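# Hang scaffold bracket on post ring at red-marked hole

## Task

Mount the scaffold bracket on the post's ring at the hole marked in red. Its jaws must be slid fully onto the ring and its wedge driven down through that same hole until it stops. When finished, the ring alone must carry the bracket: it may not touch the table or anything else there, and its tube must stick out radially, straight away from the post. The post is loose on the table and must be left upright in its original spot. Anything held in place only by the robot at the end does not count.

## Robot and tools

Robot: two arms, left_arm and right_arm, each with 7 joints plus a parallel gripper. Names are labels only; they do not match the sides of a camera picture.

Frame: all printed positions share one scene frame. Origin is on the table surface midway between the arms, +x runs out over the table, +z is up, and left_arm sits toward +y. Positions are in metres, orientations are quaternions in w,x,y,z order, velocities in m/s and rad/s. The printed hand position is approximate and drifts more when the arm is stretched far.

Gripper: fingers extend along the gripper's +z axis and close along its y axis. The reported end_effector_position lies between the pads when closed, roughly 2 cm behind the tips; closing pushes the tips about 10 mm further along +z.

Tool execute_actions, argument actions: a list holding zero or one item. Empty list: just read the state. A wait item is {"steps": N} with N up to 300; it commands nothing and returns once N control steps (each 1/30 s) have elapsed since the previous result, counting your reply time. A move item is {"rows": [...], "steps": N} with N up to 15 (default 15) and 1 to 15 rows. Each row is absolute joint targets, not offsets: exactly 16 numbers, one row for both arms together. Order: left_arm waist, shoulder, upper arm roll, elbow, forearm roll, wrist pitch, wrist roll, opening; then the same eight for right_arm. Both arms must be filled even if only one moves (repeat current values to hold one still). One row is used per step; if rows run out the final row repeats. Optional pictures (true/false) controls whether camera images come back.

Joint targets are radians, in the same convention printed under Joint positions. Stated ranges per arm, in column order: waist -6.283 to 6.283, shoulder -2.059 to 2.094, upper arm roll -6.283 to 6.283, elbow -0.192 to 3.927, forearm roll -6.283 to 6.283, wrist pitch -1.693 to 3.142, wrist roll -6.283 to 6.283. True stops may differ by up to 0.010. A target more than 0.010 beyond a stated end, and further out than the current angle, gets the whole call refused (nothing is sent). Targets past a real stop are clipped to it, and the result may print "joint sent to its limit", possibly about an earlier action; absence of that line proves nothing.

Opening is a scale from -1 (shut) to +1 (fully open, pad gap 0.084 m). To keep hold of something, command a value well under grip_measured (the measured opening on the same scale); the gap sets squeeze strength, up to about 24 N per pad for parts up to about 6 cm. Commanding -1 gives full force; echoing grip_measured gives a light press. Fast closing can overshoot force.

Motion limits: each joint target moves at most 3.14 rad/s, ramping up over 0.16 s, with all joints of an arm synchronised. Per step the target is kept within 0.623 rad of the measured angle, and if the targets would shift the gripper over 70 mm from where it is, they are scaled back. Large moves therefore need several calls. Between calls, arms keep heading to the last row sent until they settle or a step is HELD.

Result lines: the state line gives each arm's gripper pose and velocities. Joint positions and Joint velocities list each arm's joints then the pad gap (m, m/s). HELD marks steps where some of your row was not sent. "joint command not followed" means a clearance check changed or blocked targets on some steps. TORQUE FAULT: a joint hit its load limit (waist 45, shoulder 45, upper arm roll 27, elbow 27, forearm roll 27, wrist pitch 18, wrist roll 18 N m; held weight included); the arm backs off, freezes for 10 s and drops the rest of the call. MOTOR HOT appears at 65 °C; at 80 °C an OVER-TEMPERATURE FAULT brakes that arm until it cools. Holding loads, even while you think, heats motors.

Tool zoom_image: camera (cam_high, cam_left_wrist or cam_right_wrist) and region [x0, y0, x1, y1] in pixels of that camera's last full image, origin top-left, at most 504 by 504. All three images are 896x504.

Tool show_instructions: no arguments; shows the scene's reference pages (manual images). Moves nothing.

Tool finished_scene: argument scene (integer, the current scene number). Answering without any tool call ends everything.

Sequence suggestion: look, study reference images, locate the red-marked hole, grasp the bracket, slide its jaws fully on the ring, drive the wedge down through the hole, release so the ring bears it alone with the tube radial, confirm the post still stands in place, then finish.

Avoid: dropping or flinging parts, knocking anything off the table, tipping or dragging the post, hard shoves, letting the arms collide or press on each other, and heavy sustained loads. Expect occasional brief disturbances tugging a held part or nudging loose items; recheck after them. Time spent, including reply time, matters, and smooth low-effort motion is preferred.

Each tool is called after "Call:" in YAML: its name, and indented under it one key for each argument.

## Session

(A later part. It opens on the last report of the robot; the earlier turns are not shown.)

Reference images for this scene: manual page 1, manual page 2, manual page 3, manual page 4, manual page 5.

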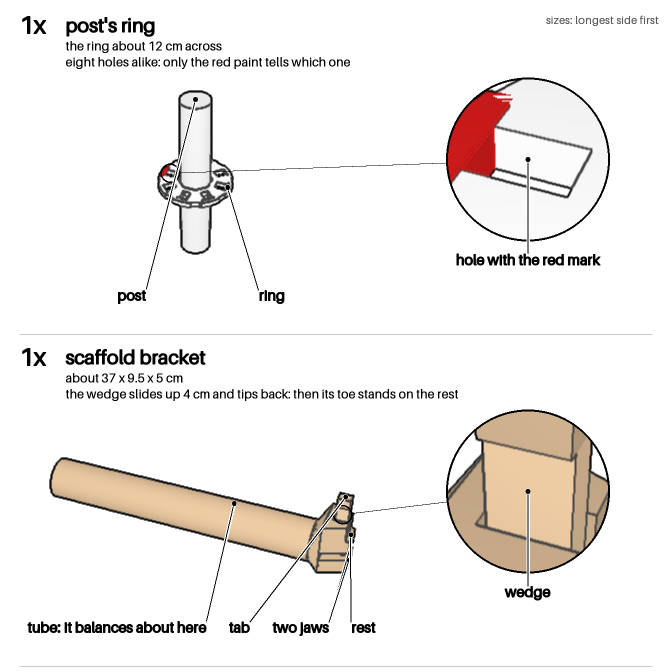

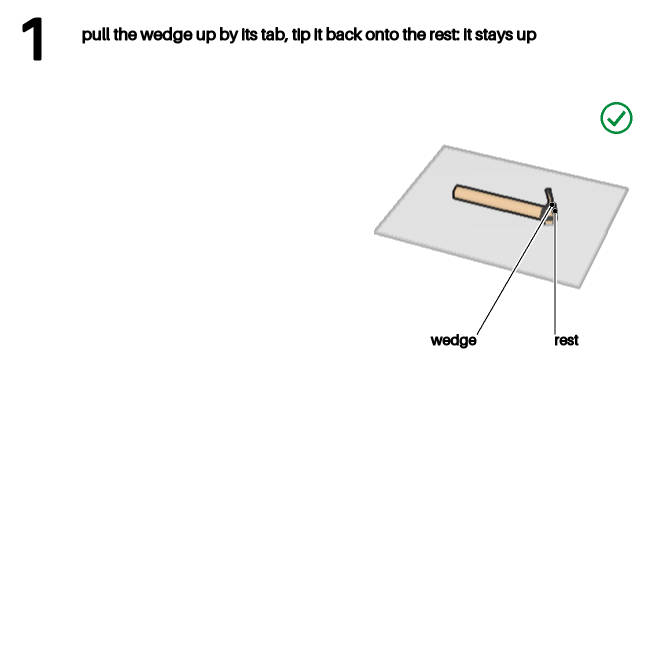

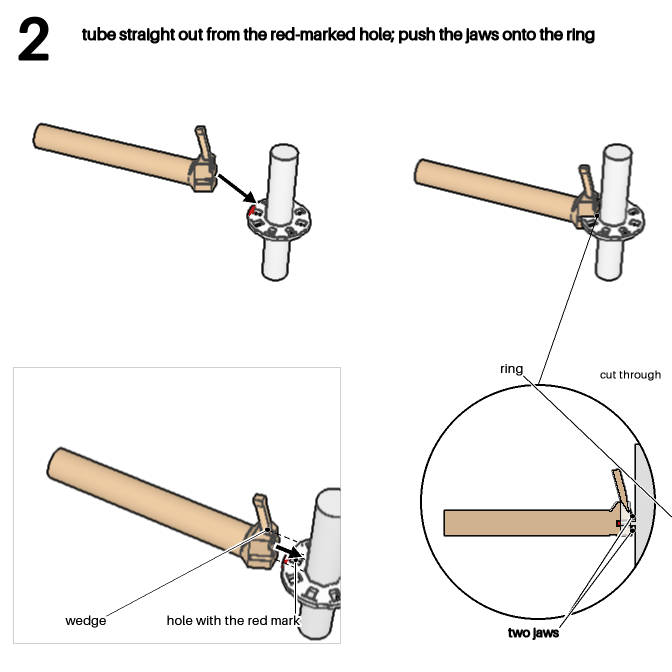

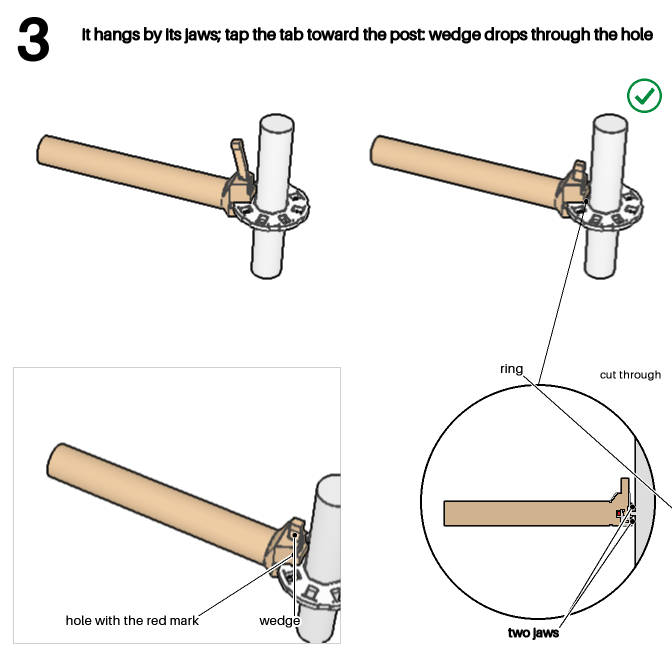

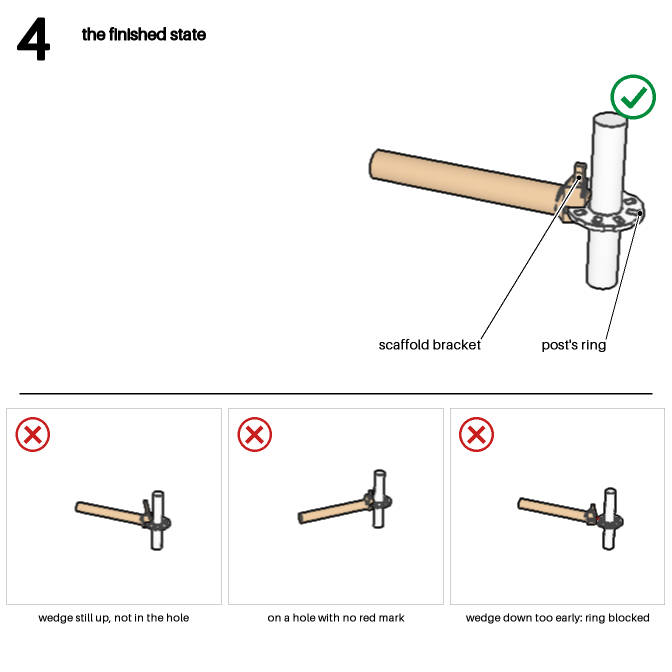

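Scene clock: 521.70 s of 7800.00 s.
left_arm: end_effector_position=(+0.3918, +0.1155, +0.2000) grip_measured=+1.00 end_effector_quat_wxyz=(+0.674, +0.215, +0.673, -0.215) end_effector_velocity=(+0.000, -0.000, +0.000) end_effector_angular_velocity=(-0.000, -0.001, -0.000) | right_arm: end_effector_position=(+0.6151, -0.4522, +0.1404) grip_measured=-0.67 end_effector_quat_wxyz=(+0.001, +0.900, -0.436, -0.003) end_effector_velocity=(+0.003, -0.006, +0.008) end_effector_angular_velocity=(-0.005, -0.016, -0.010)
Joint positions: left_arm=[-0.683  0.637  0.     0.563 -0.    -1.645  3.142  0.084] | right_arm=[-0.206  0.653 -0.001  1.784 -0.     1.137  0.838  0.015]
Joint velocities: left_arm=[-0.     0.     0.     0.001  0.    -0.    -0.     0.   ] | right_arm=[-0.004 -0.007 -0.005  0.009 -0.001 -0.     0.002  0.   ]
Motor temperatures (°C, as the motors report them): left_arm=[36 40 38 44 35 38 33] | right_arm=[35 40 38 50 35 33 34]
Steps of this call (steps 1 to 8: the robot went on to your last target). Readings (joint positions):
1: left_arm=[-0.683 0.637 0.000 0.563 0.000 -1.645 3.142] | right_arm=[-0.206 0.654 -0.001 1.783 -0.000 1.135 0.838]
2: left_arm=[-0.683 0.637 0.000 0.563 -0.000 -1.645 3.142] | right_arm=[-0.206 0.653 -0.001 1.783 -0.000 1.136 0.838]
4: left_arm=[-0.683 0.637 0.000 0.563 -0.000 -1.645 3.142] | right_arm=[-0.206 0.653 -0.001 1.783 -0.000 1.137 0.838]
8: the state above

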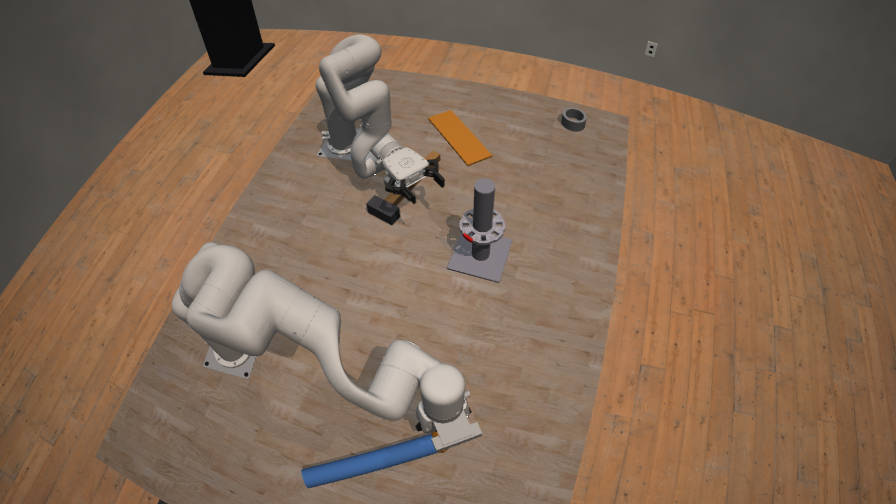

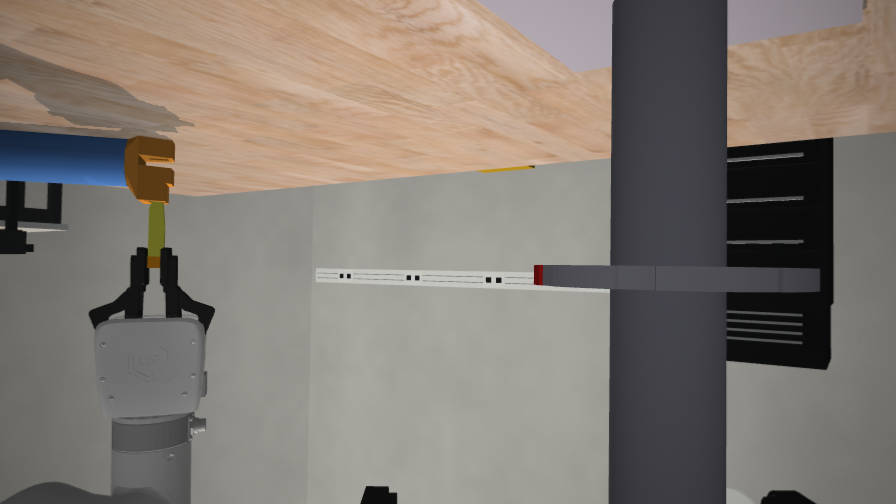

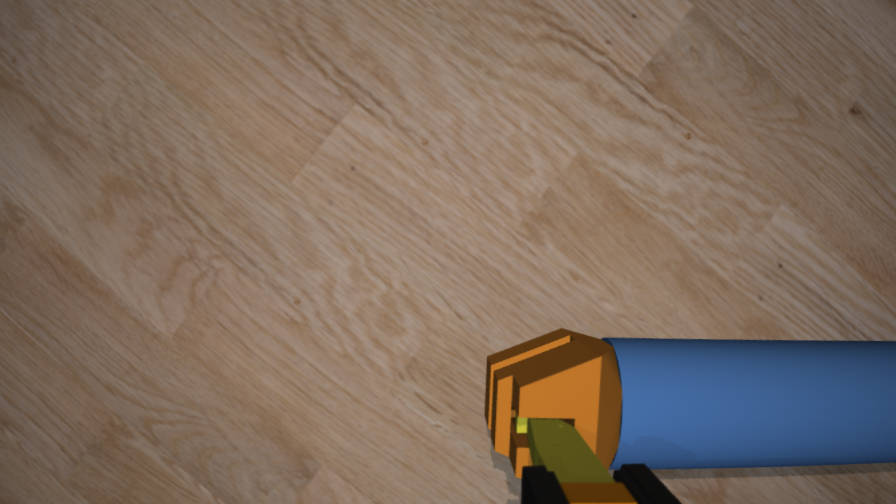

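Call:
execute_actions:
  actions:
    - {"rows": [[-0.683,0.6371,0,0.5632,0,-1.6447,3.1416,1,-0.2052,0.6520,0,1.7848,0,1.1328,0.8378,-0.74],[-0.683,0.6371,0,0.5632,0,-1.6447,3.1416,1,-0.2052,0.6534,0,1.7828,0,1.1294,0.8378,-0.74],[-0.683,0.6371,0,0.5632,0,-1.6447,3.1416,1,-0.2054,0.6500,0,1.7764,0,1.1233,0.8376,-0.74],[-0.683,0.6371,0,0.5632,0,-1.6447,3.1416,1,-0.2057,0.6431,0,1.7637,0,1.1110,0.8373,-0.74],[-0.683,0.6371,0,0.5632,0,-1.6447,3.1416,1,-0.2062,0.6330,0,1.7449,0,1.0926,0.8369,-0.74],[-0.683,0.6371,0,0.5632,0,-1.6447,3.1416,1,-0.2068,0.6198,0,1.7201,0,1.0682,0.8364,-0.74],[-0.683,0.6371,0,0.5632,0,-1.6447,3.1416,1,-0.2075,0.6069,0,1.6956,0,1.0438,0.8360,-0.74],[-0.683,0.6371,0,0.5632,0,-1.6447,3.1416,1,-0.2081,0.5942,0,1.6715,0,1.0195,0.8357,-0.74],[-0.683,0.6371,0,0.5632,0,-1.6447,3.1416,1,-0.2088,0.5819,0,1.6478,0,0.9952,0.8355,-0.74],[-0.683,0.6371,0,0.5632,0,-1.6447,3.1416,1,-0.2094,0.5699,0,1.6244,0,0.9710,0.8353,-0.74],[-0.683,0.6371,0,0.5632,0,-1.6447,3.1416,1,-0.2101,0.5581,0,1.6014,0,0.9469,0.8353,-0.74],[-0.683,0.6371,0,0.5632,0,-1.6447,3.1416,1,-0.2107,0.5467,0,1.5788,0,0.9229,0.8353,-0.74],[-0.683,0.6371,0,0.5632,0,-1.6447,3.1416,1,-0.2114,0.5355,0,1.5565,0,0.8989,0.8354,-0.74],[-0.683,0.6371,0,0.5632,0,-1.6447,3.1416,1,-0.2120,0.5247,0,1.5346,0,0.8749,0.8356,-0.74],[-0.683,0.6371,0,0.5632,0,-1.6447,3.1416,1,-0.2127,0.5141,0,1.5130,0,0.8511,0.8358,-0.74]], "steps": 15}
  pictures: false

Call:
execute_actions:
  actions:
    - {"rows": [[-0.683,0.6371,0,0.5632,0,-1.6447,3.1416,1,-0.2134,0.5039,0,1.4918,0,0.8273,0.8362,-0.74],[-0.683,0.6371,0,0.5632,0,-1.6447,3.1416,1,-0.2140,0.4939,0,1.4710,0,0.8035,0.8366,-0.74],[-0.683,0.6371,0,0.5632,0,-1.6447,3.1416,1,-0.2147,0.4843,0,1.4505,0,0.7798,0.8372,-0.74],[-0.683,0.6371,0,0.5632,0,-1.6447,3.1416,1,-0.2153,0.4749,0,1.4304,0,0.7562,0.8378,-0.74],[-0.683,0.6371,0,0.5632,0,-1.6447,3.1416,1,-0.2160,0.4659,0,1.4106,0,0.7327,0.8385,-0.74],[-0.683,0.6371,0,0.5632,0,-1.6447,3.1416,1,-0.2166,0.4571,0,1.3912,0,0.7092,0.8392,-0.74],[-0.683,0.6371,0,0.5632,0,-1.6447,3.1416,1,-0.2173,0.4487,0,1.3722,0,0.6858,0.8401,-0.74],[-0.683,0.6371,0,0.5632,0,-1.6447,3.1416,1,-0.2179,0.4405,0,1.3535,0,0.6624,0.8410,-0.74],[-0.683,0.6371,0,0.5632,0,-1.6447,3.1416,1,-0.2186,0.4326,0,1.3352,0,0.6391,0.8421,-0.74],[-0.683,0.6371,0,0.5632,0,-1.6447,3.1416,1,-0.2192,0.4251,0,1.3173,0,0.6159,0.8432,-0.74],[-0.683,0.6371,0,0.5632,0,-1.6447,3.1416,1,-0.2199,0.4178,0,1.2997,0,0.5927,0.8444,-0.74],[-0.683,0.6371,0,0.5632,0,-1.6447,3.1416,1,-0.2205,0.4108,0,1.2825,0,0.5696,0.8456,-0.74],[-0.683,0.6371,0,0.5632,0,-1.6447,3.1416,1,-0.2210,0.4058,0,1.2698,0,0.5523,0.8466,-0.74],[-0.683,0.6371,0,0.5632,0,-1.6447,3.1416,1,-0.2213,0.4025,0,1.2614,0,0.5408,0.8473,-0.74],[-0.683,0.6371,0,0.5632,0,-1.6447,3.1416,1,-0.2215,0.4009,0,1.2573,0,0.5351,0.8477,-0.74]], "steps": 15}
  pictures: false

Call:
execute_actions:
  actions:
    - {"steps": 12}

Call:
zoom_image:
  camera: "cam_left_wrist"
  region: [60, 110, 240, 290]

Scene clock: 580.97 s of 7800.00 s.
left_arm: end_effector_position=(+0.3918, +0.1155, +0.2000) grip_measured=+1.00 end_effector_quat_wxyz=(+0.674, +0.215, +0.673, -0.215) end_effector_velocity=(+0.000, -0.000, +0.000) end_effector_angular_velocity=(-0.001, -0.000, -0.000) | right_arm: end_effector_position=(+0.6123, -0.4547, +0.1395) grip_measured=-0.67 end_effector_quat_wxyz=(-0.019, +0.898, -0.436, +0.047) end_effector_velocity=(-0.019, -0.012, -0.005) end_effector_angular_velocity=(-0.027, -0.373, -0.023)
Joint positions: left_arm=[-0.683  0.637  0.     0.563  0.    -1.645  3.142  0.084] | right_arm=[-0.21   0.555 -0.     1.596  0.     0.94   0.836  0.015]
Joint velocities: left_arm=[ 0. -0. -0.  0.  0. -0. -0.  0.] | right_arm=[-0.019 -0.335 -0.001 -0.663 -0.001 -0.702  0.002 -0.   ]
Motor temperatures (°C, as the motors report them): left_arm=[36 40 38 44 35 38 33] | right_arm=[35 42 38 54 35 33 34]
Steps of this call (steps 1 to 15: the robot went on to your last target; steps 16 to 90: nothing new was sent; then 55.77 s passed at rest; steps 91 to 105: all 15 steps of this action). Readings (joint positions):
91: left_arm=[-0.683 0.637 0.000 0.563 0.000 -1.645 3.142] | right_arm=[-0.205 0.651 0.000 1.787 0.000 1.136 0.838]
92: left_arm=[-0.683 0.637 -0.000 0.563 -0.000 -1.645 3.142] | right_arm=[-0.205 0.651 -0.000 1.786 -0.000 1.135 0.838]
94: left_arm=[-0.683 0.637 -0.000 0.563 -0.000 -1.645 3.142] | right_arm=[-0.205 0.651 0.000 1.783 0.000 1.130 0.838]
98: left_arm=[-0.683 0.637 0.000 0.563 0.000 -1.645 3.142] | right_arm=[-0.206 0.632 0.001 1.743 0.000 1.091 0.837]
105: the state above

Scene clock: 581.47 s of 7800.00 s.
left_arm: end_effector_position=(+0.3918, +0.1155, +0.2000) grip_measured=+1.00 end_effector_quat_wxyz=(+0.674, +0.215, +0.673, -0.215) end_effector_velocity=(+0.000, -0.000, +0.000) end_effector_angular_velocity=(+0.000, -0.000, +0.000) | right_arm: end_effector_position=(+0.6027, -0.4599, +0.1364) grip_measured=-0.67 end_effector_quat_wxyz=(-0.054, +0.886, -0.440, +0.134) end_effector_velocity=(-0.018, -0.008, -0.006) end_effector_angular_velocity=(-0.017, -0.311, -0.042)
Joint positions: left_arm=[-0.683  0.637 -0.     0.563 -0.    -1.645  3.142  0.084] | right_arm=[-0.22   0.418  0.     1.299 -0.     0.591  0.845  0.015]
Joint velocities: left_arm=[ 0.    -0.    -0.     0.    -0.     0.     0.001  0.   ] | right_arm=[-0.016 -0.181 -0.    -0.44  -0.001 -0.571  0.028 -0.   ]
Motor temperatures (°C, as the motors report them): left_arm=[36 40 38 44 35 38 33] | right_arm=[35 42 38 54 35 33 34]
Steps of this call (steps 1 to 15: all 15 steps of this action). Readings (joint positions):
1: left_arm=[-0.683 0.637 -0.000 0.563 -0.000 -1.645 3.142] | right_arm=[-0.211 0.544 -0.000 1.574 0.000 0.917 0.836]
2: left_arm=[-0.683 0.637 0.000 0.563 -0.000 -1.645 3.142] | right_arm=[-0.212 0.533 -0.000 1.552 0.000 0.893 0.836]
4: left_arm=[-0.683 0.637 0.000 0.563 0.000 -1.645 3.142] | right_arm=[-0.213 0.512 0.000 1.509 0.000 0.846 0.836]
8: left_arm=[-0.683 0.637 0.000 0.563 0.000 -1.645 3.142] | right_arm=[-0.215 0.473 0.000 1.427 -0.000 0.751 0.838]
15: the state above

Scene clock: 581.87 s of 7800.00 s.
left_arm: end_effector_position=(+0.3918, +0.1155, +0.2000) grip_measured=+1.00 end_effector_quat_wxyz=(+0.674, +0.215, +0.673, -0.215) end_effector_velocity=(+0.000, -0.000, +0.000) end_effector_angular_velocity=(+0.000, -0.001, -0.000) | right_arm: end_effector_position=(+0.6011, -0.4607, +0.1358) grip_measured=-0.67 end_effector_quat_wxyz=(-0.060, +0.883, -0.441, +0.148) end_effector_velocity=(+0.000, -0.000, +0.001) end_effector_angular_velocity=(+0.000, -0.006, -0.001)
Joint positions: left_arm=[-0.683  0.637  0.     0.563 -0.    -1.645  3.142  0.084] | right_arm=[-0.221  0.401  0.     1.258 -0.     0.536  0.848  0.015]
Joint velocities: left_arm=[ 0.     0.     0.     0.001  0.    -0.     0.001 -0.   ] | right_arm=[ 0.    -0.004 -0.001 -0.005  0.002 -0.008 -0.    -0.   ]
Motor temperatures (°C, as the motors report them): left_arm=[36 40 38 44 35 38 33] | right_arm=[35 42 38 54 35 33 34]
Steps of this call (steps 1 to 12: the robot went on to your last target). Readings (joint positions):
1: left_arm=[-0.683 0.637 0.000 0.563 0.000 -1.645 3.142] | right_arm=[-0.220 0.412 0.000 1.286 -0.000 0.574 0.846]
2: left_arm=[-0.683 0.637 0.000 0.563 -0.000 -1.645 3.142] | right_arm=[-0.221 0.408 0.000 1.277 -0.000 0.561 0.846]
4: left_arm=[-0.683 0.637 0.000 0.563 -0.000 -1.645 3.142] | right_arm=[-0.221 0.404 -0.000 1.266 -0.000 0.547 0.847]
8: left_arm=[-0.683 0.637 0.000 0.563 -0.000 -1.645 3.142] | right_arm=[-0.221 0.402 -0.000 1.260 -0.000 0.538 0.848]
12: the state above

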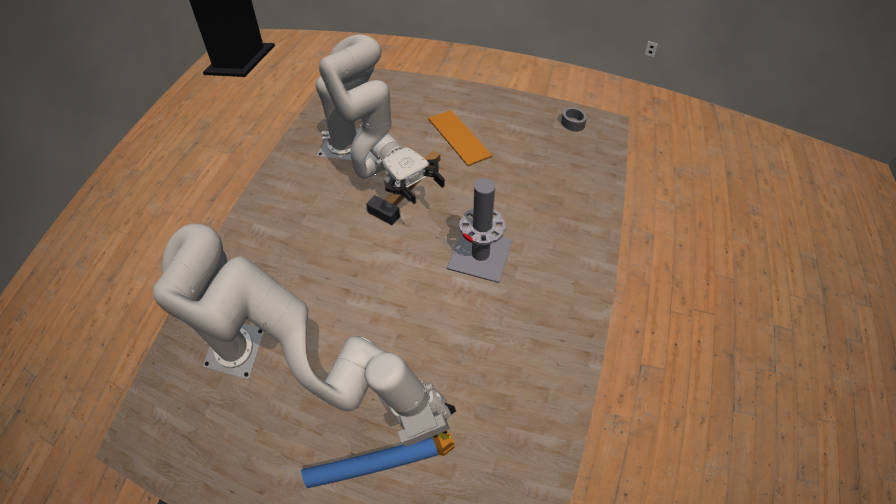

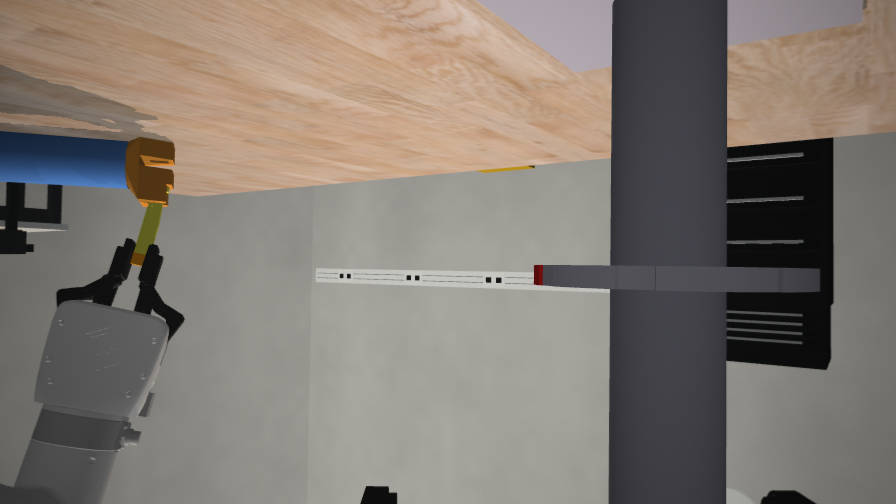

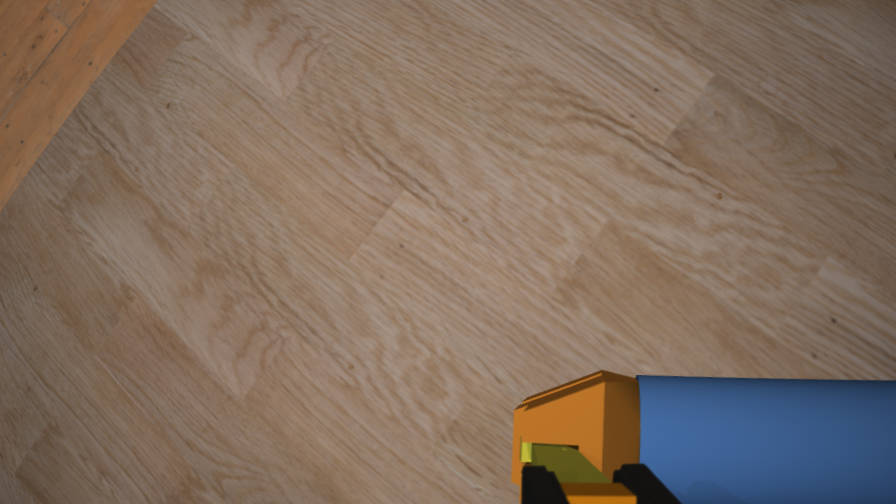

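Region (60, 110, 240, 290) of cam_left_wrist's 896x504 image, scaled by 2.800, with more detail than that image has.

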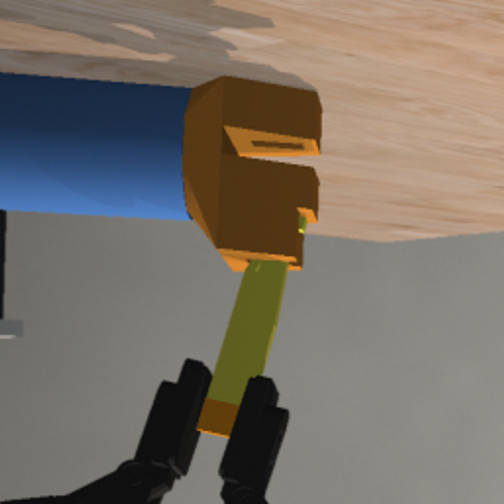

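Call:
execute_actions:
  actions:
    - {"rows": [[-0.683,0.6371,0,0.5632,0,-1.6447,3.1416,1,-0.2215,0.4009,0,1.2573,0,0.5351,0.8477,-0.71],[-0.683,0.6371,0,0.5632,0,-1.6447,3.1416,1,-0.2215,0.4009,0,1.2573,0,0.5351,0.8477,-0.69],[-0.683,0.6371,0,0.5632,0,-1.6447,3.1416,1,-0.2215,0.4009,0,1.2573,0,0.5351,0.8477,-0.67],[-0.683,0.6371,0,0.5632,0,-1.6447,3.1416,1,-0.2215,0.4009,0,1.2573,0,0.5351,0.8477,-0.66],[-0.683,0.6371,0,0.5632,0,-1.6447,3.1416,1,-0.2215,0.4009,0,1.2573,0,0.5351,0.8477,-0.65],[-0.683,0.6371,0,0.5632,0,-1.6447,3.1416,1,-0.2215,0.4009,0,1.2573,0,0.5351,0.8477,-0.64],[-0.683,0.6371,0,0.5632,0,-1.6447,3.1416,1,-0.2215,0.4009,0,1.2573,0,0.5351,0.8477,-0.63],[-0.683,0.6371,0,0.5632,0,-1.6447,3.1416,1,-0.2215,0.4009,0,1.2573,0,0.5351,0.8477,-0.62],[-0.683,0.6371,0,0.5632,0,-1.6447,3.1416,1,-0.2215,0.4009,0,1.2573,0,0.5351,0.8477,-0.60],[-0.683,0.6371,0,0.5632,0,-1.6447,3.1416,1,-0.2215,0.4009,0,1.2573,0,0.5351,0.8477,-0.57],[-0.683,0.6371,0,0.5632,0,-1.6447,3.1416,1,-0.2215,0.4009,0,1.2573,0,0.5351,0.8477,-0.52],[-0.683,0.6371,0,0.5632,0,-1.6447,3.1416,1,-0.2215,0.4009,0,1.2573,0,0.5351,0.8477,-0.45],[-0.683,0.6371,0,0.5632,0,-1.6447,3.1416,1,-0.2215,0.4009,0,1.2573,0,0.5351,0.8477,-0.35],[-0.683,0.6371,0,0.5632,0,-1.6447,3.1416,1,-0.2215,0.4009,0,1.2573,0,0.5351,0.8477,-0.2],[-0.683,0.6371,0,0.5632,0,-1.6447,3.1416,1,-0.2215,0.4009,0,1.2573,0,0.5351,0.8477,0]], "steps": 15}
  pictures: false

Call:
execute_actions:
  actions:
    - {"rows": [[-0.683,0.6371,0,0.5632,0,-1.6447,3.1416,1,-0.2215,0.4009,0,1.2573,0,0.5351,0.8477,0.2],[-0.683,0.6371,0,0.5632,0,-1.6447,3.1416,1,-0.2215,0.4009,0,1.2573,0,0.5351,0.8477,0.3],[-0.683,0.6371,0,0.5632,0,-1.6447,3.1416,1,-0.2215,0.3980,0,1.2567,0,0.5374,0.8477,0.3],[-0.683,0.6371,0,0.5632,0,-1.6447,3.1416,1,-0.2215,0.3900,0,1.2551,0,0.5438,0.8477,0.3],[-0.683,0.6371,0,0.5632,0,-1.6447,3.1416,1,-0.2215,0.3780,0,1.2527,0,0.5534,0.8477,0.3],[-0.683,0.6371,0,0.5632,0,-1.6447,3.1416,1,-0.2215,0.3640,0,1.2500,0,0.5647,0.8477,0.3],[-0.683,0.6371,0,0.5632,0,-1.6447,3.1416,1,-0.2215,0.3490,0,1.2470,0,0.5767,0.8477,0.3],[-0.683,0.6371,0,0.5632,0,-1.6447,3.1416,1,-0.2215,0.3340,0,1.2440,0,0.5887,0.8477,0.3],[-0.683,0.6371,0,0.5632,0,-1.6447,3.1416,1,-0.2215,0.3210,0,1.2414,0,0.5991,0.8477,0.3],[-0.683,0.6371,0,0.5632,0,-1.6447,3.1416,1,-0.2215,0.3110,0,1.2395,0,0.6072,0.8477,0.3],[-0.683,0.6371,0,0.5632,0,-1.6447,3.1416,1,-0.2215,0.3063,0,1.2385,0,0.6109,0.8477,0.3]], "steps": 14}

Call:
zoom_image:
  camera: "cam_left_wrist"
  region: [60, 110, 240, 290]

Scene clock: 636.77 s of 7800.00 s.
left_arm: end_effector_position=(+0.3918, +0.1155, +0.2000) grip_measured=+1.00 end_effector_quat_wxyz=(+0.674, +0.215, +0.673, -0.215) end_effector_velocity=(+0.000, +0.000, -0.000) end_effector_angular_velocity=(+0.000, -0.000, +0.001) | right_arm: end_effector_position=(+0.6018, -0.4609, +0.1374) grip_measured=-0.17 end_effector_quat_wxyz=(-0.061, +0.883, -0.441, +0.150) end_effector_velocity=(-0.009, +0.005, -0.019) end_effector_angular_velocity=(+0.006, +0.039, +0.004)
Joint positions: left_arm=[-0.683  0.637  0.     0.563 -0.    -1.645  3.142  0.084] | right_arm=[-0.222  0.399 -0.     1.259 -0.     0.534  0.848  0.037]
Joint velocities: left_arm=[ 0.001 -0.     0.    -0.    -0.     0.     0.     0.   ] | right_arm=[ 0.002  0.016  0.005 -0.017  0.002  0.006  0.001  0.206]
Motor temperatures (°C, as the motors report them): left_arm=[36 40 38 44 35 38 33] | right_arm=[35 41 38 53 35 34 34]
Steps of this call (steps 1 to 30: the robot went on to your last target; steps 31 to 90: nothing new was sent; then 51.40 s passed at rest; steps 91 to 105: all 15 steps of this action). Readings (joint positions):
91: left_arm=[-0.683 0.637 0.000 0.563 0.000 -1.645 3.142] | right_arm=[-0.221 0.401 0.000 1.257 0.000 0.535 0.848]
92: left_arm=[-0.683 0.637 -0.000 0.563 -0.000 -1.645 3.142] | right_arm=[-0.221 0.401 0.000 1.257 0.000 0.535 0.848]
94: left_arm=[-0.683 0.637 0.000 0.563 -0.000 -1.645 3.142] | right_arm=[-0.221 0.401 -0.000 1.257 -0.000 0.535 0.848]
98: left_arm=[-0.683 0.637 0.000 0.563 0.000 -1.645 3.142] | right_arm=[-0.222 0.400 -0.001 1.259 -0.000 0.534 0.848]
105: the state above

Scene clock: 637.23 s of 7800.00 s.
left_arm: end_effector_position=(+0.3918, +0.1155, +0.2000) grip_measured=+1.00 end_effector_quat_wxyz=(+0.674, +0.215, +0.673, -0.215) end_effector_velocity=(-0.000, +0.000, -0.000) end_effector_angular_velocity=(+0.001, +0.000, +0.000) | right_arm: end_effector_position=(+0.5914, -0.4601, +0.1731) grip_measured=+0.29 end_effector_quat_wxyz=(-0.061, +0.882, -0.441, +0.151) end_effector_velocity=(-0.017, +0.001, +0.053) end_effector_angular_velocity=(-0.000, -0.006, -0.003)
Joint positions: left_arm=[-0.683  0.637  0.     0.563  0.    -1.645  3.142  0.084] | right_arm=[-0.222  0.314 -0.     1.243  0.     0.602  0.848  0.056]
Joint velocities: left_arm=[ 0.001  0.    -0.001 -0.001 -0.    -0.     0.001  0.   ] | right_arm=[ 0.001 -0.127 -0.001 -0.022 -0.001  0.1    0.004 -0.   ]
Motor temperatures (°C, as the motors report them): left_arm=[36 40 38 44 35 38 33] | right_arm=[35 41 38 53 35 34 34]
Steps of this call (steps 1 to 14: all 14 steps of this action). Readings (joint positions):
1: left_arm=[-0.683 0.637 0.000 0.563 -0.000 -1.645 3.142] | right_arm=[-0.222 0.400 0.000 1.258 -0.000 0.535 0.848]
2: left_arm=[-0.683 0.637 -0.000 0.563 -0.000 -1.645 3.142] | right_arm=[-0.221 0.400 0.000 1.258 -0.000 0.535 0.848]
4: left_arm=[-0.683 0.637 -0.000 0.563 -0.000 -1.645 3.142] | right_arm=[-0.222 0.400 -0.000 1.257 -0.000 0.536 0.848]
8: left_arm=[-0.683 0.637 0.000 0.563 -0.000 -1.645 3.142] | right_arm=[-0.222 0.377 -0.000 1.251 -0.000 0.556 0.848]
14: the state above

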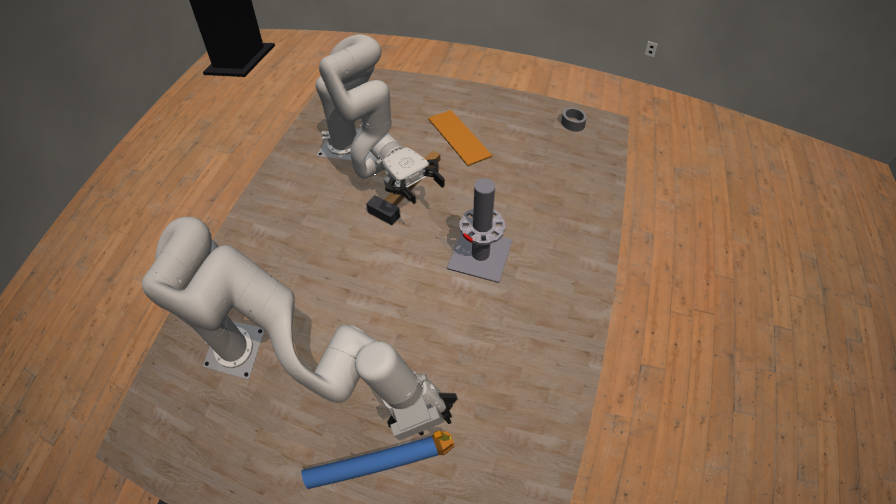

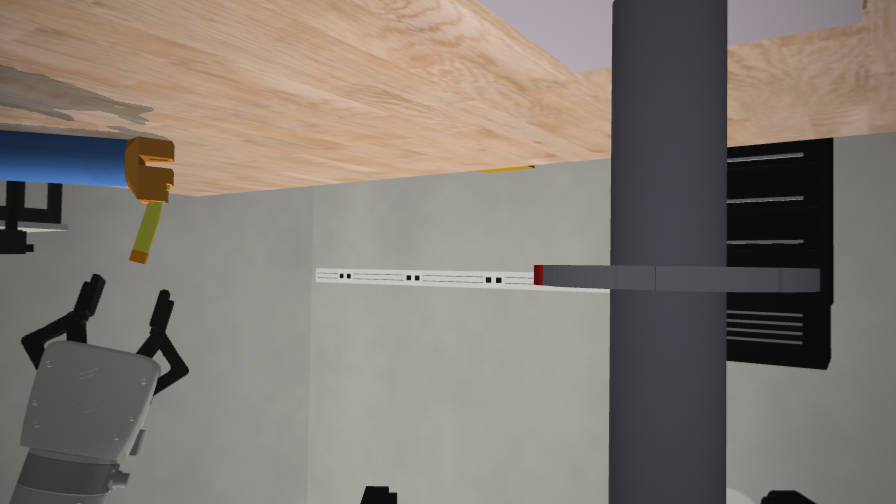

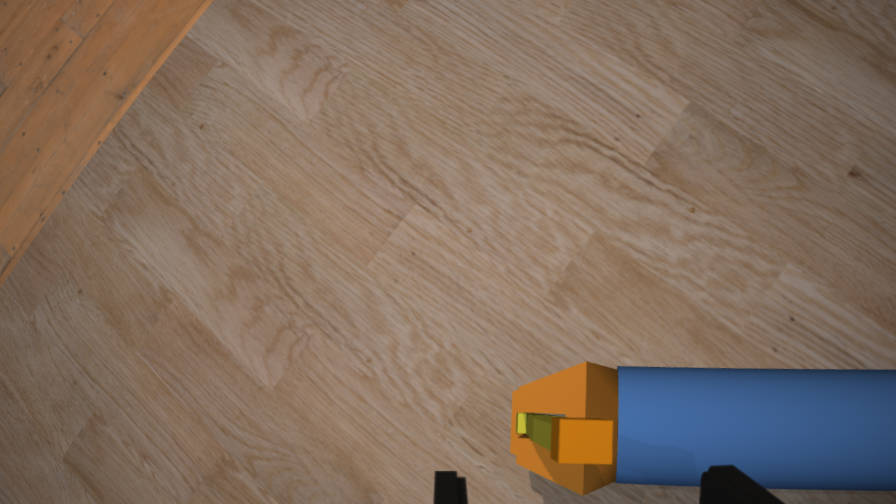

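Region (60, 110, 240, 290) of cam_left_wrist's 896x504 image, scaled by 2.800, with more detail than that image has.

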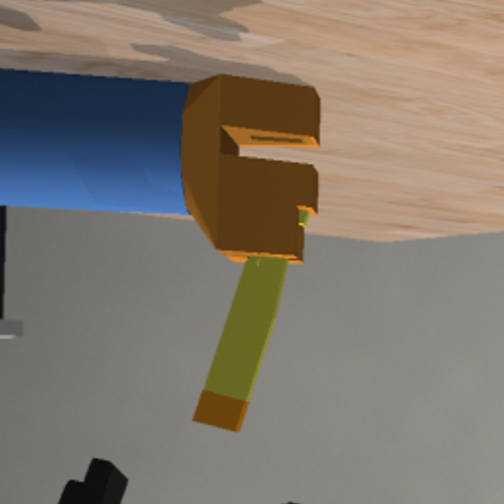

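Call:
execute_actions:
  actions:
    - {"rows": [[-0.683,0.6371,0,0.5632,0,-1.6447,3.1416,1,-0.2230,0.3069,0,1.2405,0,0.6158,0.870,0.4],[-0.683,0.6371,0,0.5632,0,-1.6447,3.1416,1,-0.2276,0.3087,0,1.2463,0,0.6302,0.910,0.5],[-0.683,0.6371,0,0.5632,0,-1.6447,3.1416,1,-0.2350,0.3116,0,1.2558,0,0.6535,0.965,0.6],[-0.683,0.6371,0,0.5632,0,-1.6447,3.1416,1,-0.2449,0.3156,0,1.2684,0,0.6847,1.025,0.7],[-0.683,0.6371,0,0.5632,0,-1.6447,3.1416,1,-0.2569,0.3203,0,1.2837,0,0.7224,1.085,0.8],[-0.683,0.6371,0,0.5632,0,-1.6447,3.1416,1,-0.2704,0.3256,0,1.3009,0,0.7650,1.145,0.9],[-0.683,0.6371,0,0.5632,0,-1.6447,3.1416,1,-0.2848,0.3314,0,1.3194,0,0.8106,1.205,1],[-0.683,0.6371,0,0.5632,0,-1.6447,3.1416,1,-0.2997,0.3372,0,1.3383,0,0.8572,1.265,1],[-0.683,0.6371,0,0.5632,0,-1.6447,3.1416,1,-0.3141,0.3430,0,1.3568,0,0.9028,1.325,1],[-0.683,0.6371,0,0.5632,0,-1.6447,3.1416,1,-0.3276,0.3483,0,1.3740,0,0.9454,1.385,1],[-0.683,0.6371,0,0.5632,0,-1.6447,3.1416,1,-0.3396,0.3530,0,1.3893,0,0.9831,1.445,1],[-0.683,0.6371,0,0.5632,0,-1.6447,3.1416,1,-0.3495,0.3570,0,1.4019,0,1.0143,1.505,1],[-0.683,0.6371,0,0.5632,0,-1.6447,3.1416,1,-0.3569,0.3599,0,1.4114,0,1.0376,1.565,1],[-0.683,0.6371,0,0.5632,0,-1.6447,3.1416,1,-0.3615,0.3617,0,1.4172,0,1.0520,1.625,1],[-0.683,0.6371,0,0.5632,0,-1.6447,3.1416,1,-0.363,0.3623,0,1.4192,0,1.0569,1.685,1]], "steps": 15}
  pictures: false

Call:
execute_actions:
  actions:
    - {"rows": [[-0.683,0.6371,0,0.5632,0,-1.6447,3.1416,1,-0.363,0.3623,0,1.4192,0,1.0569,1.745,1],[-0.683,0.6371,0,0.5632,0,-1.6447,3.1416,1,-0.363,0.3623,0,1.4192,0,1.0569,1.805,1],[-0.683,0.6371,0,0.5632,0,-1.6447,3.1416,1,-0.363,0.3623,0,1.4192,0,1.0569,1.865,1],[-0.683,0.6371,0,0.5632,0,-1.6447,3.1416,1,-0.363,0.3623,0,1.4192,0,1.0569,1.925,1],[-0.683,0.6371,0,0.5632,0,-1.6447,3.1416,1,-0.363,0.3623,0,1.4192,0,1.0569,1.985,1],[-0.683,0.6371,0,0.5632,0,-1.6447,3.1416,1,-0.363,0.3623,0,1.4192,0,1.0569,2.045,1],[-0.683,0.6371,0,0.5632,0,-1.6447,3.1416,1,-0.363,0.3623,0,1.4192,0,1.0569,2.105,1],[-0.683,0.6371,0,0.5632,0,-1.6447,3.1416,1,-0.363,0.3623,0,1.4192,0,1.0569,2.160,1],[-0.683,0.6371,0,0.5632,0,-1.6447,3.1416,1,-0.363,0.3623,0,1.4192,0,1.0569,2.205,1],[-0.683,0.6371,0,0.5632,0,-1.6447,3.1416,1,-0.363,0.3623,0,1.4192,0,1.0569,2.235,1],[-0.683,0.6371,0,0.5632,0,-1.6447,3.1416,1,-0.363,0.3623,0,1.4192,0,1.0569,2.251,1]], "steps": 15}
  pictures: false

Call:
execute_actions:
  actions:
    - {"steps": 10}

Scene clock: 671.00 s of 7800.00 s.
left_arm: end_effector_position=(+0.3918, +0.1155, +0.2000) grip_measured=+1.00 end_effector_quat_wxyz=(+0.674, +0.215, +0.673, -0.215) end_effector_velocity=(-0.000, -0.000, -0.000) end_effector_angular_velocity=(-0.000, +0.000, -0.001) | right_arm: end_effector_position=(+0.5467, -0.5211, +0.1687) grip_measured=+1.00 end_effector_quat_wxyz=(+0.022, -0.694, +0.719, -0.032) end_effector_velocity=(-0.136, -0.159, +0.007) end_effector_angular_velocity=(+0.253, +0.623, -2.055)
Joint positions: left_arm=[-0.683  0.637  0.     0.563 -0.    -1.645  3.142  0.084] | right_arm=[-0.331  0.349 -0.002  1.377 -0.     0.951  1.415  0.084]
Joint velocities: left_arm=[-0.  0. -0.  0.  0. -0. -0. -0.] | right_arm=[-0.304  0.115 -0.011  0.375  0.     0.921  1.746  0.   ]
Motor temperatures (°C, as the motors report them): left_arm=[36 40 38 44 35 38 33] | right_arm=[35 40 38 51 35 34 34]
Steps of this call (steps 1 to 15: the robot went on to your last target; steps 16 to 90: nothing new was sent; then 30.27 s passed at rest; steps 91 to 105: all 15 steps of this action). Readings (joint positions):
91: left_arm=[-0.683 0.637 0.000 0.563 -0.000 -1.645 3.142] | right_arm=[-0.222 0.306 0.000 1.239 -0.000 0.611 0.848]
92: left_arm=[-0.683 0.637 -0.000 0.563 -0.000 -1.645 3.142] | right_arm=[-0.222 0.306 0.000 1.239 -0.000 0.612 0.852]
94: left_arm=[-0.683 0.637 0.000 0.563 -0.000 -1.645 3.142] | right_arm=[-0.224 0.308 0.001 1.243 -0.000 0.622 0.882]
98: left_arm=[-0.683 0.637 -0.000 0.563 -0.000 -1.645 3.142] | right_arm=[-0.248 0.317 0.002 1.273 -0.000 0.698 1.030]
105: the state above

Scene clock: 671.50 s of 7800.00 s.
left_arm: end_effector_position=(+0.3918, +0.1155, +0.2000) grip_measured=+1.00 end_effector_quat_wxyz=(+0.674, +0.215, +0.673, -0.215) end_effector_velocity=(+0.000, -0.000, +0.000) end_effector_angular_velocity=(-0.001, -0.001, -0.000) | right_arm: end_effector_position=(+0.5309, -0.5347, +0.1700) grip_measured=+1.00 end_effector_quat_wxyz=(+0.000, -0.349, +0.937, -0.000) end_effector_velocity=(-0.001, -0.003, +0.000) end_effector_angular_velocity=(+0.001, +0.003, -0.504)
Joint positions: left_arm=[-0.683  0.637 -0.     0.563 -0.    -1.645  3.142  0.084] | right_arm=[-0.363  0.362  0.     1.419  0.     1.056  2.208  0.084]
Joint velocities: left_arm=[ 0.    -0.    -0.     0.001  0.    -0.    -0.     0.   ] | right_arm=[-0.004  0.001 -0.002  0.003  0.001  0.005  0.497 -0.   ]
Motor temperatures (°C, as the motors report them): left_arm=[36 40 38 44 35 38 33] | right_arm=[35 40 38 51 35 34 34]
Steps of this call (steps 1 to 15: all 15 steps of this action). Readings (joint positions):
1: left_arm=[-0.683 0.637 0.000 0.563 -0.000 -1.645 3.142] | right_arm=[-0.340 0.353 -0.003 1.388 -0.000 0.979 1.473]
2: left_arm=[-0.683 0.637 -0.000 0.563 0.000 -1.645 3.142] | right_arm=[-0.348 0.356 -0.003 1.397 -0.000 1.002 1.533]
4: left_arm=[-0.683 0.637 0.000 0.563 0.000 -1.645 3.142] | right_arm=[-0.357 0.359 -0.002 1.409 -0.000 1.031 1.651]
8: left_arm=[-0.683 0.637 0.000 0.563 0.000 -1.645 3.142] | right_arm=[-0.361 0.362 0.001 1.417 0.000 1.051 1.891]
15: the state above

Scene clock: 671.83 s of 7800.00 s.
left_arm: end_effector_position=(+0.3918, +0.1155, +0.2000) grip_measured=+1.00 end_effector_quat_wxyz=(+0.674, +0.215, +0.673, -0.215) end_effector_velocity=(+0.000, +0.000, +0.000) end_effector_angular_velocity=(-0.000, -0.000, +0.000) | right_arm: end_effector_position=(+0.5308, -0.5351, +0.1700) grip_measured=+1.00 end_effector_quat_wxyz=(+0.000, -0.329, +0.944, +0.000) end_effector_velocity=(+0.000, +0.001, +0.000) end_effector_angular_velocity=(+0.000, -0.000, -0.011)
Joint positions: left_arm=[-0.683  0.637  0.     0.563  0.    -1.645  3.142  0.084] | right_arm=[-0.363  0.362  0.     1.419 -0.     1.057  2.25   0.084]
Joint velocities: left_arm=[-0. -0.  0.  0. -0.  0.  0. -0.] | right_arm=[ 0.002 -0.    -0.    -0.     0.    -0.     0.012 -0.   ]
Motor temperatures (°C, as the motors report them): left_arm=[36 40 38 44 35 38 33] | right_arm=[35 40 38 51 35 34 34]
Steps of this call (steps 1 to 10: the robot went on to your last target). Readings (joint positions):
1: left_arm=[-0.683 0.637 -0.000 0.563 -0.000 -1.645 3.142] | right_arm=[-0.363 0.362 0.000 1.419 0.000 1.057 2.222]
2: left_arm=[-0.683 0.637 0.000 0.563 0.000 -1.645 3.142] | right_arm=[-0.363 0.362 0.000 1.419 0.000 1.057 2.231]
4: left_arm=[-0.683 0.637 0.000 0.563 -0.000 -1.645 3.142] | right_arm=[-0.363 0.362 0.000 1.419 0.000 1.057 2.241]
8: left_arm=[-0.683 0.637 0.000 0.563 -0.000 -1.645 3.142] | right_arm=[-0.363 0.362 0.000 1.419 0.000 1.057 2.249]
10: the state above

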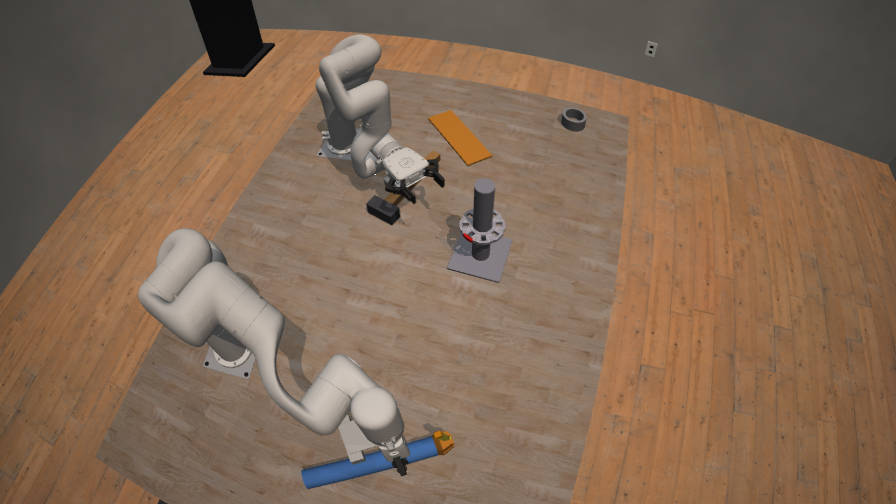

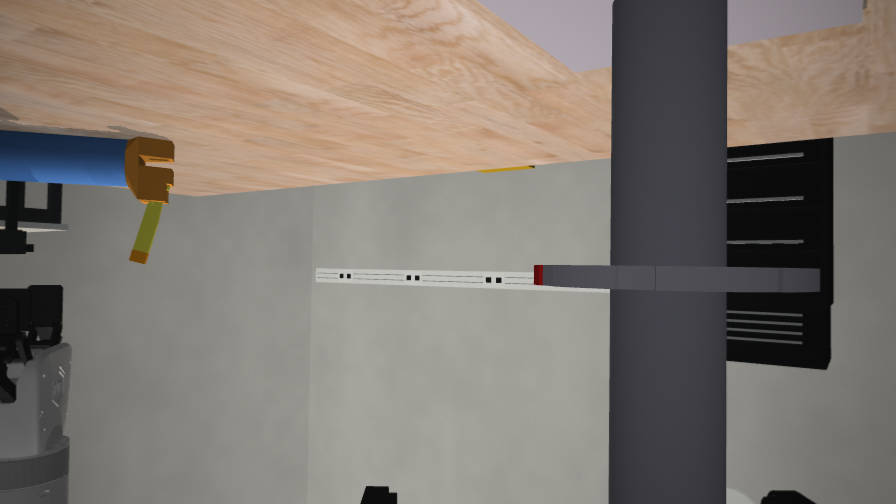

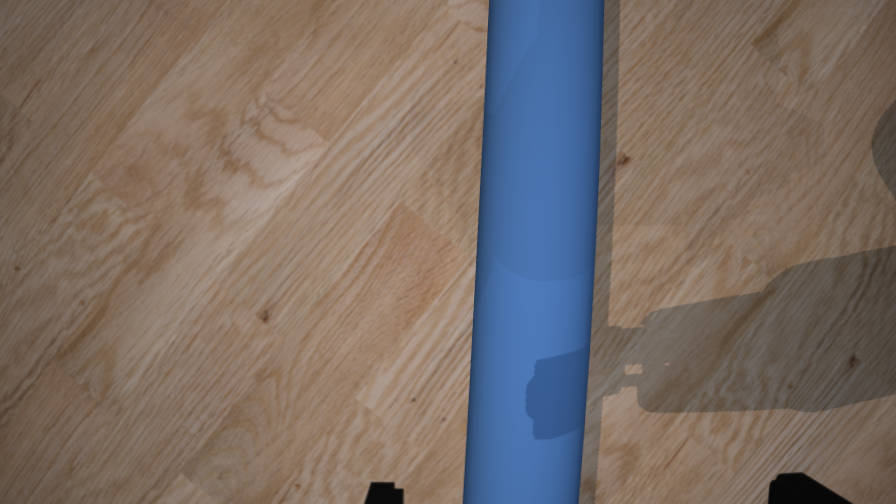

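Call:
execute_actions:
  actions:
    - {"rows": [[-0.683,0.6371,0,0.5632,0,-1.6447,3.1416,1,-0.362,0.3635,0,1.4164,0,1.0529,2.262,1],[-0.683,0.6371,0,0.5632,0,-1.6447,3.1416,1,-0.361,0.3674,0,1.4084,0,1.0410,2.273,1],[-0.683,0.6371,0,0.5632,0,-1.6447,3.1416,1,-0.360,0.3740,0,1.3959,0,1.0219,2.284,1],[-0.683,0.6371,0,0.5632,0,-1.6447,3.1416,1,-0.359,0.3835,0,1.3803,0,0.9968,2.295,1],[-0.683,0.6371,0,0.5632,0,-1.6447,3.1416,1,-0.3585,0.3962,0,1.3631,0,0.9669,2.3065,1],[-0.683,0.6371,0,0.5632,0,-1.6447,3.1416,1,-0.3585,0.4121,0,1.3459,0,0.9338,2.3065,1],[-0.683,0.6371,0,0.5632,0,-1.6447,3.1416,1,-0.3585,0.4309,0,1.3299,0,0.8990,2.3065,1],[-0.683,0.6371,0,0.5632,0,-1.6447,3.1416,1,-0.3585,0.4520,0,1.3163,0,0.8643,2.3065,1],[-0.683,0.6371,0,0.5632,0,-1.6447,3.1416,1,-0.3585,0.4745,0,1.3057,0,0.8312,2.3065,1],[-0.683,0.6371,0,0.5632,0,-1.6447,3.1416,1,-0.3585,0.4972,0,1.2982,0,0.8010,2.3065,1],[-0.683,0.6371,0,0.5632,0,-1.6447,3.1416,1,-0.3585,0.5187,0,1.2934,0,0.7747,2.3065,1],[-0.683,0.6371,0,0.5632,0,-1.6447,3.1416,1,-0.3585,0.5374,0,1.2908,0,0.7534,2.3065,1],[-0.683,0.6371,0,0.5632,0,-1.6447,3.1416,1,-0.3585,0.5519,0,1.2897,0,0.7378,2.3065,1],[-0.683,0.6371,0,0.5632,0,-1.6447,3.1416,1,-0.3585,0.5611,0,1.2894,0,0.7283,2.3065,1],[-0.683,0.6371,0,0.5632,0,-1.6447,3.1416,1,-0.3585,0.5643,0,1.2893,0,0.7250,2.3065,1]], "steps": 15}
  pictures: false

Call:
execute_actions:
  actions:
    - {"steps": 14}

Scene clock: 702.13 s of 7800.00 s.
left_arm: end_effector_position=(+0.3918, +0.1155, +0.2000) grip_measured=+1.00 end_effector_quat_wxyz=(+0.674, +0.215, +0.673, -0.215) end_effector_velocity=(+0.000, +0.000, +0.000) end_effector_angular_velocity=(-0.000, -0.000, +0.001) | right_arm: end_effector_position=(+0.5270, -0.5318, +0.0523) grip_measured=+1.00 end_effector_quat_wxyz=(-0.003, -0.305, +0.952, +0.002) end_effector_velocity=(-0.020, +0.005, -0.304) end_effector_angular_velocity=(+0.012, +0.054, -0.006)
Joint positions: left_arm=[-0.683  0.637  0.     0.563 -0.    -1.645  3.142  0.084] | right_arm=[-0.359  0.522 -0.     1.297 -0.     0.782  2.306  0.084]
Joint velocities: left_arm=[ 0.     0.     0.     0.001 -0.     0.    -0.    -0.   ] | right_arm=[ 0.001  0.532  0.    -0.14   0.    -0.616  0.007 -0.   ]
Motor temperatures (°C, as the motors report them): left_arm=[36 40 38 44 35 38 33] | right_arm=[35 40 38 51 35 33 34]
Steps of this call (steps 1 to 30: the robot went on to your last target; steps 31 to 90: nothing new was sent; then 26.80 s passed at rest; steps 91 to 105: all 15 steps of this action). Readings (joint positions):
91: left_arm=[-0.683 0.637 0.000 0.563 -0.000 -1.645 3.142] | right_arm=[-0.363 0.362 -0.000 1.419 -0.000 1.057 2.251]
92: left_arm=[-0.683 0.637 0.000 0.563 -0.000 -1.645 3.142] | right_arm=[-0.363 0.362 -0.000 1.419 -0.000 1.056 2.254]
94: left_arm=[-0.683 0.637 0.000 0.563 0.000 -1.645 3.142] | right_arm=[-0.362 0.365 -0.000 1.413 -0.000 1.045 2.265]
98: left_arm=[-0.683 0.637 0.000 0.563 -0.000 -1.645 3.142] | right_arm=[-0.359 0.392 0.000 1.372 0.000 0.975 2.295]
105: the state above

Scene clock: 702.60 s of 7800.00 s.
left_arm: end_effector_position=(+0.3918, +0.1155, +0.2000) grip_measured=+1.00 end_effector_quat_wxyz=(+0.674, +0.215, +0.673, -0.215) end_effector_velocity=(-0.000, +0.000, -0.000) end_effector_angular_velocity=(+0.000, +0.000, +0.000) | right_arm: end_effector_position=(+0.5287, -0.5321, +0.0307) grip_measured=+1.00 end_effector_quat_wxyz=(+0.000, -0.304, +0.953, -0.000) end_effector_velocity=(-0.003, +0.001, -0.006) end_effector_angular_velocity=(+0.002, +0.009, +0.002)
Joint positions: left_arm=[-0.683  0.637  0.     0.563 -0.    -1.645  3.142  0.084] | right_arm=[-0.359  0.563 -0.     1.29  -0.     0.725  2.306  0.084]
Joint velocities: left_arm=[ 0.001  0.    -0.    -0.     0.    -0.     0.    -0.   ] | right_arm=[ 0.001  0.008  0.    -0.005 -0.    -0.003 -0.    -0.   ]
Motor temperatures (°C, as the motors report them): left_arm=[36 40 38 44 35 38 33] | right_arm=[35 40 38 51 35 33 34]
Steps of this call (steps 1 to 14: the robot went on to your last target). Readings (joint positions):
1: left_arm=[-0.683 0.637 0.000 0.563 0.000 -1.645 3.142] | right_arm=[-0.359 0.538 -0.000 1.293 -0.000 0.764 2.306]
2: left_arm=[-0.683 0.637 0.000 0.563 -0.000 -1.645 3.142] | right_arm=[-0.359 0.549 0.000 1.290 -0.000 0.752 2.306]
4: left_arm=[-0.683 0.637 -0.000 0.563 -0.000 -1.645 3.142] | right_arm=[-0.358 0.558 0.000 1.289 -0.000 0.738 2.306]
8: left_arm=[-0.683 0.637 -0.000 0.563 -0.000 -1.645 3.142] | right_arm=[-0.359 0.560 -0.000 1.292 0.000 0.727 2.306]
14: the state above

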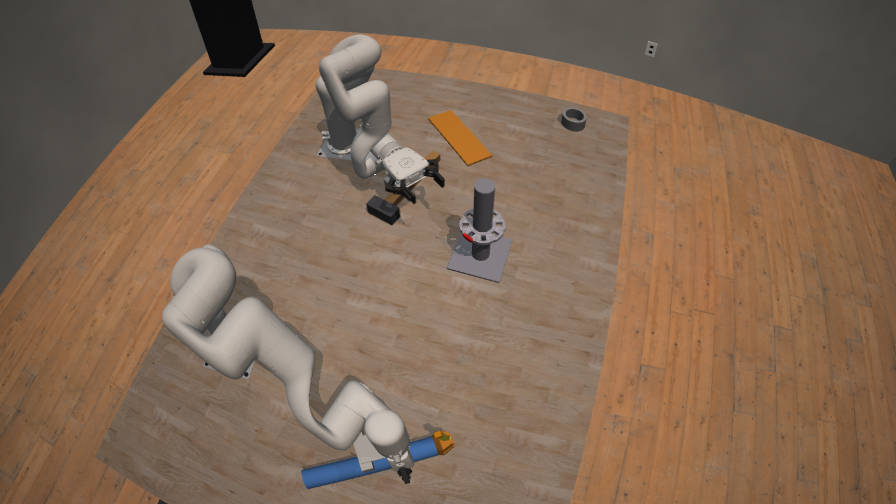

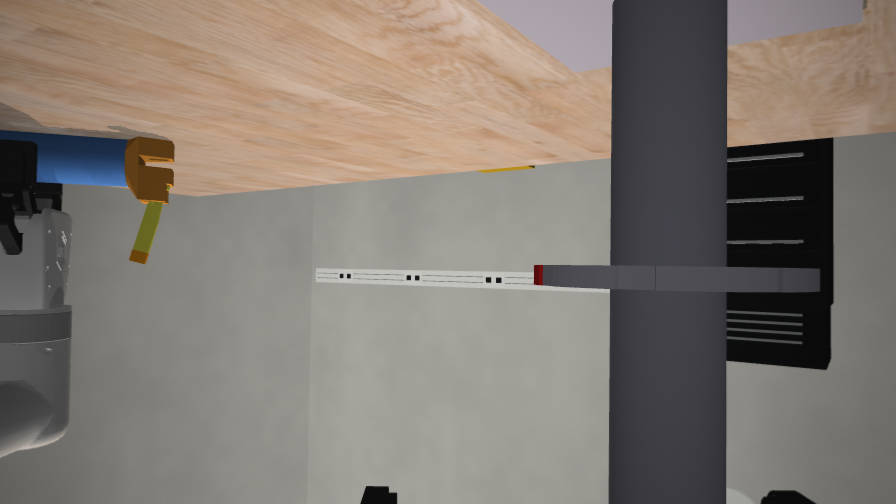

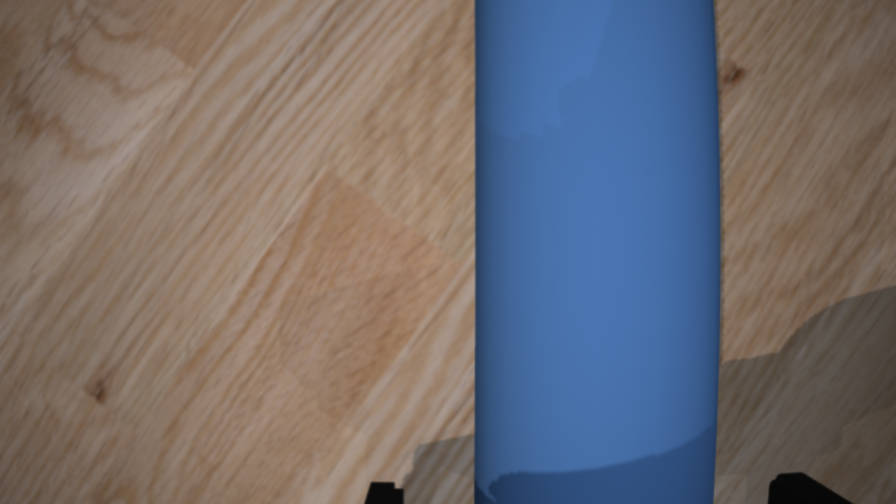

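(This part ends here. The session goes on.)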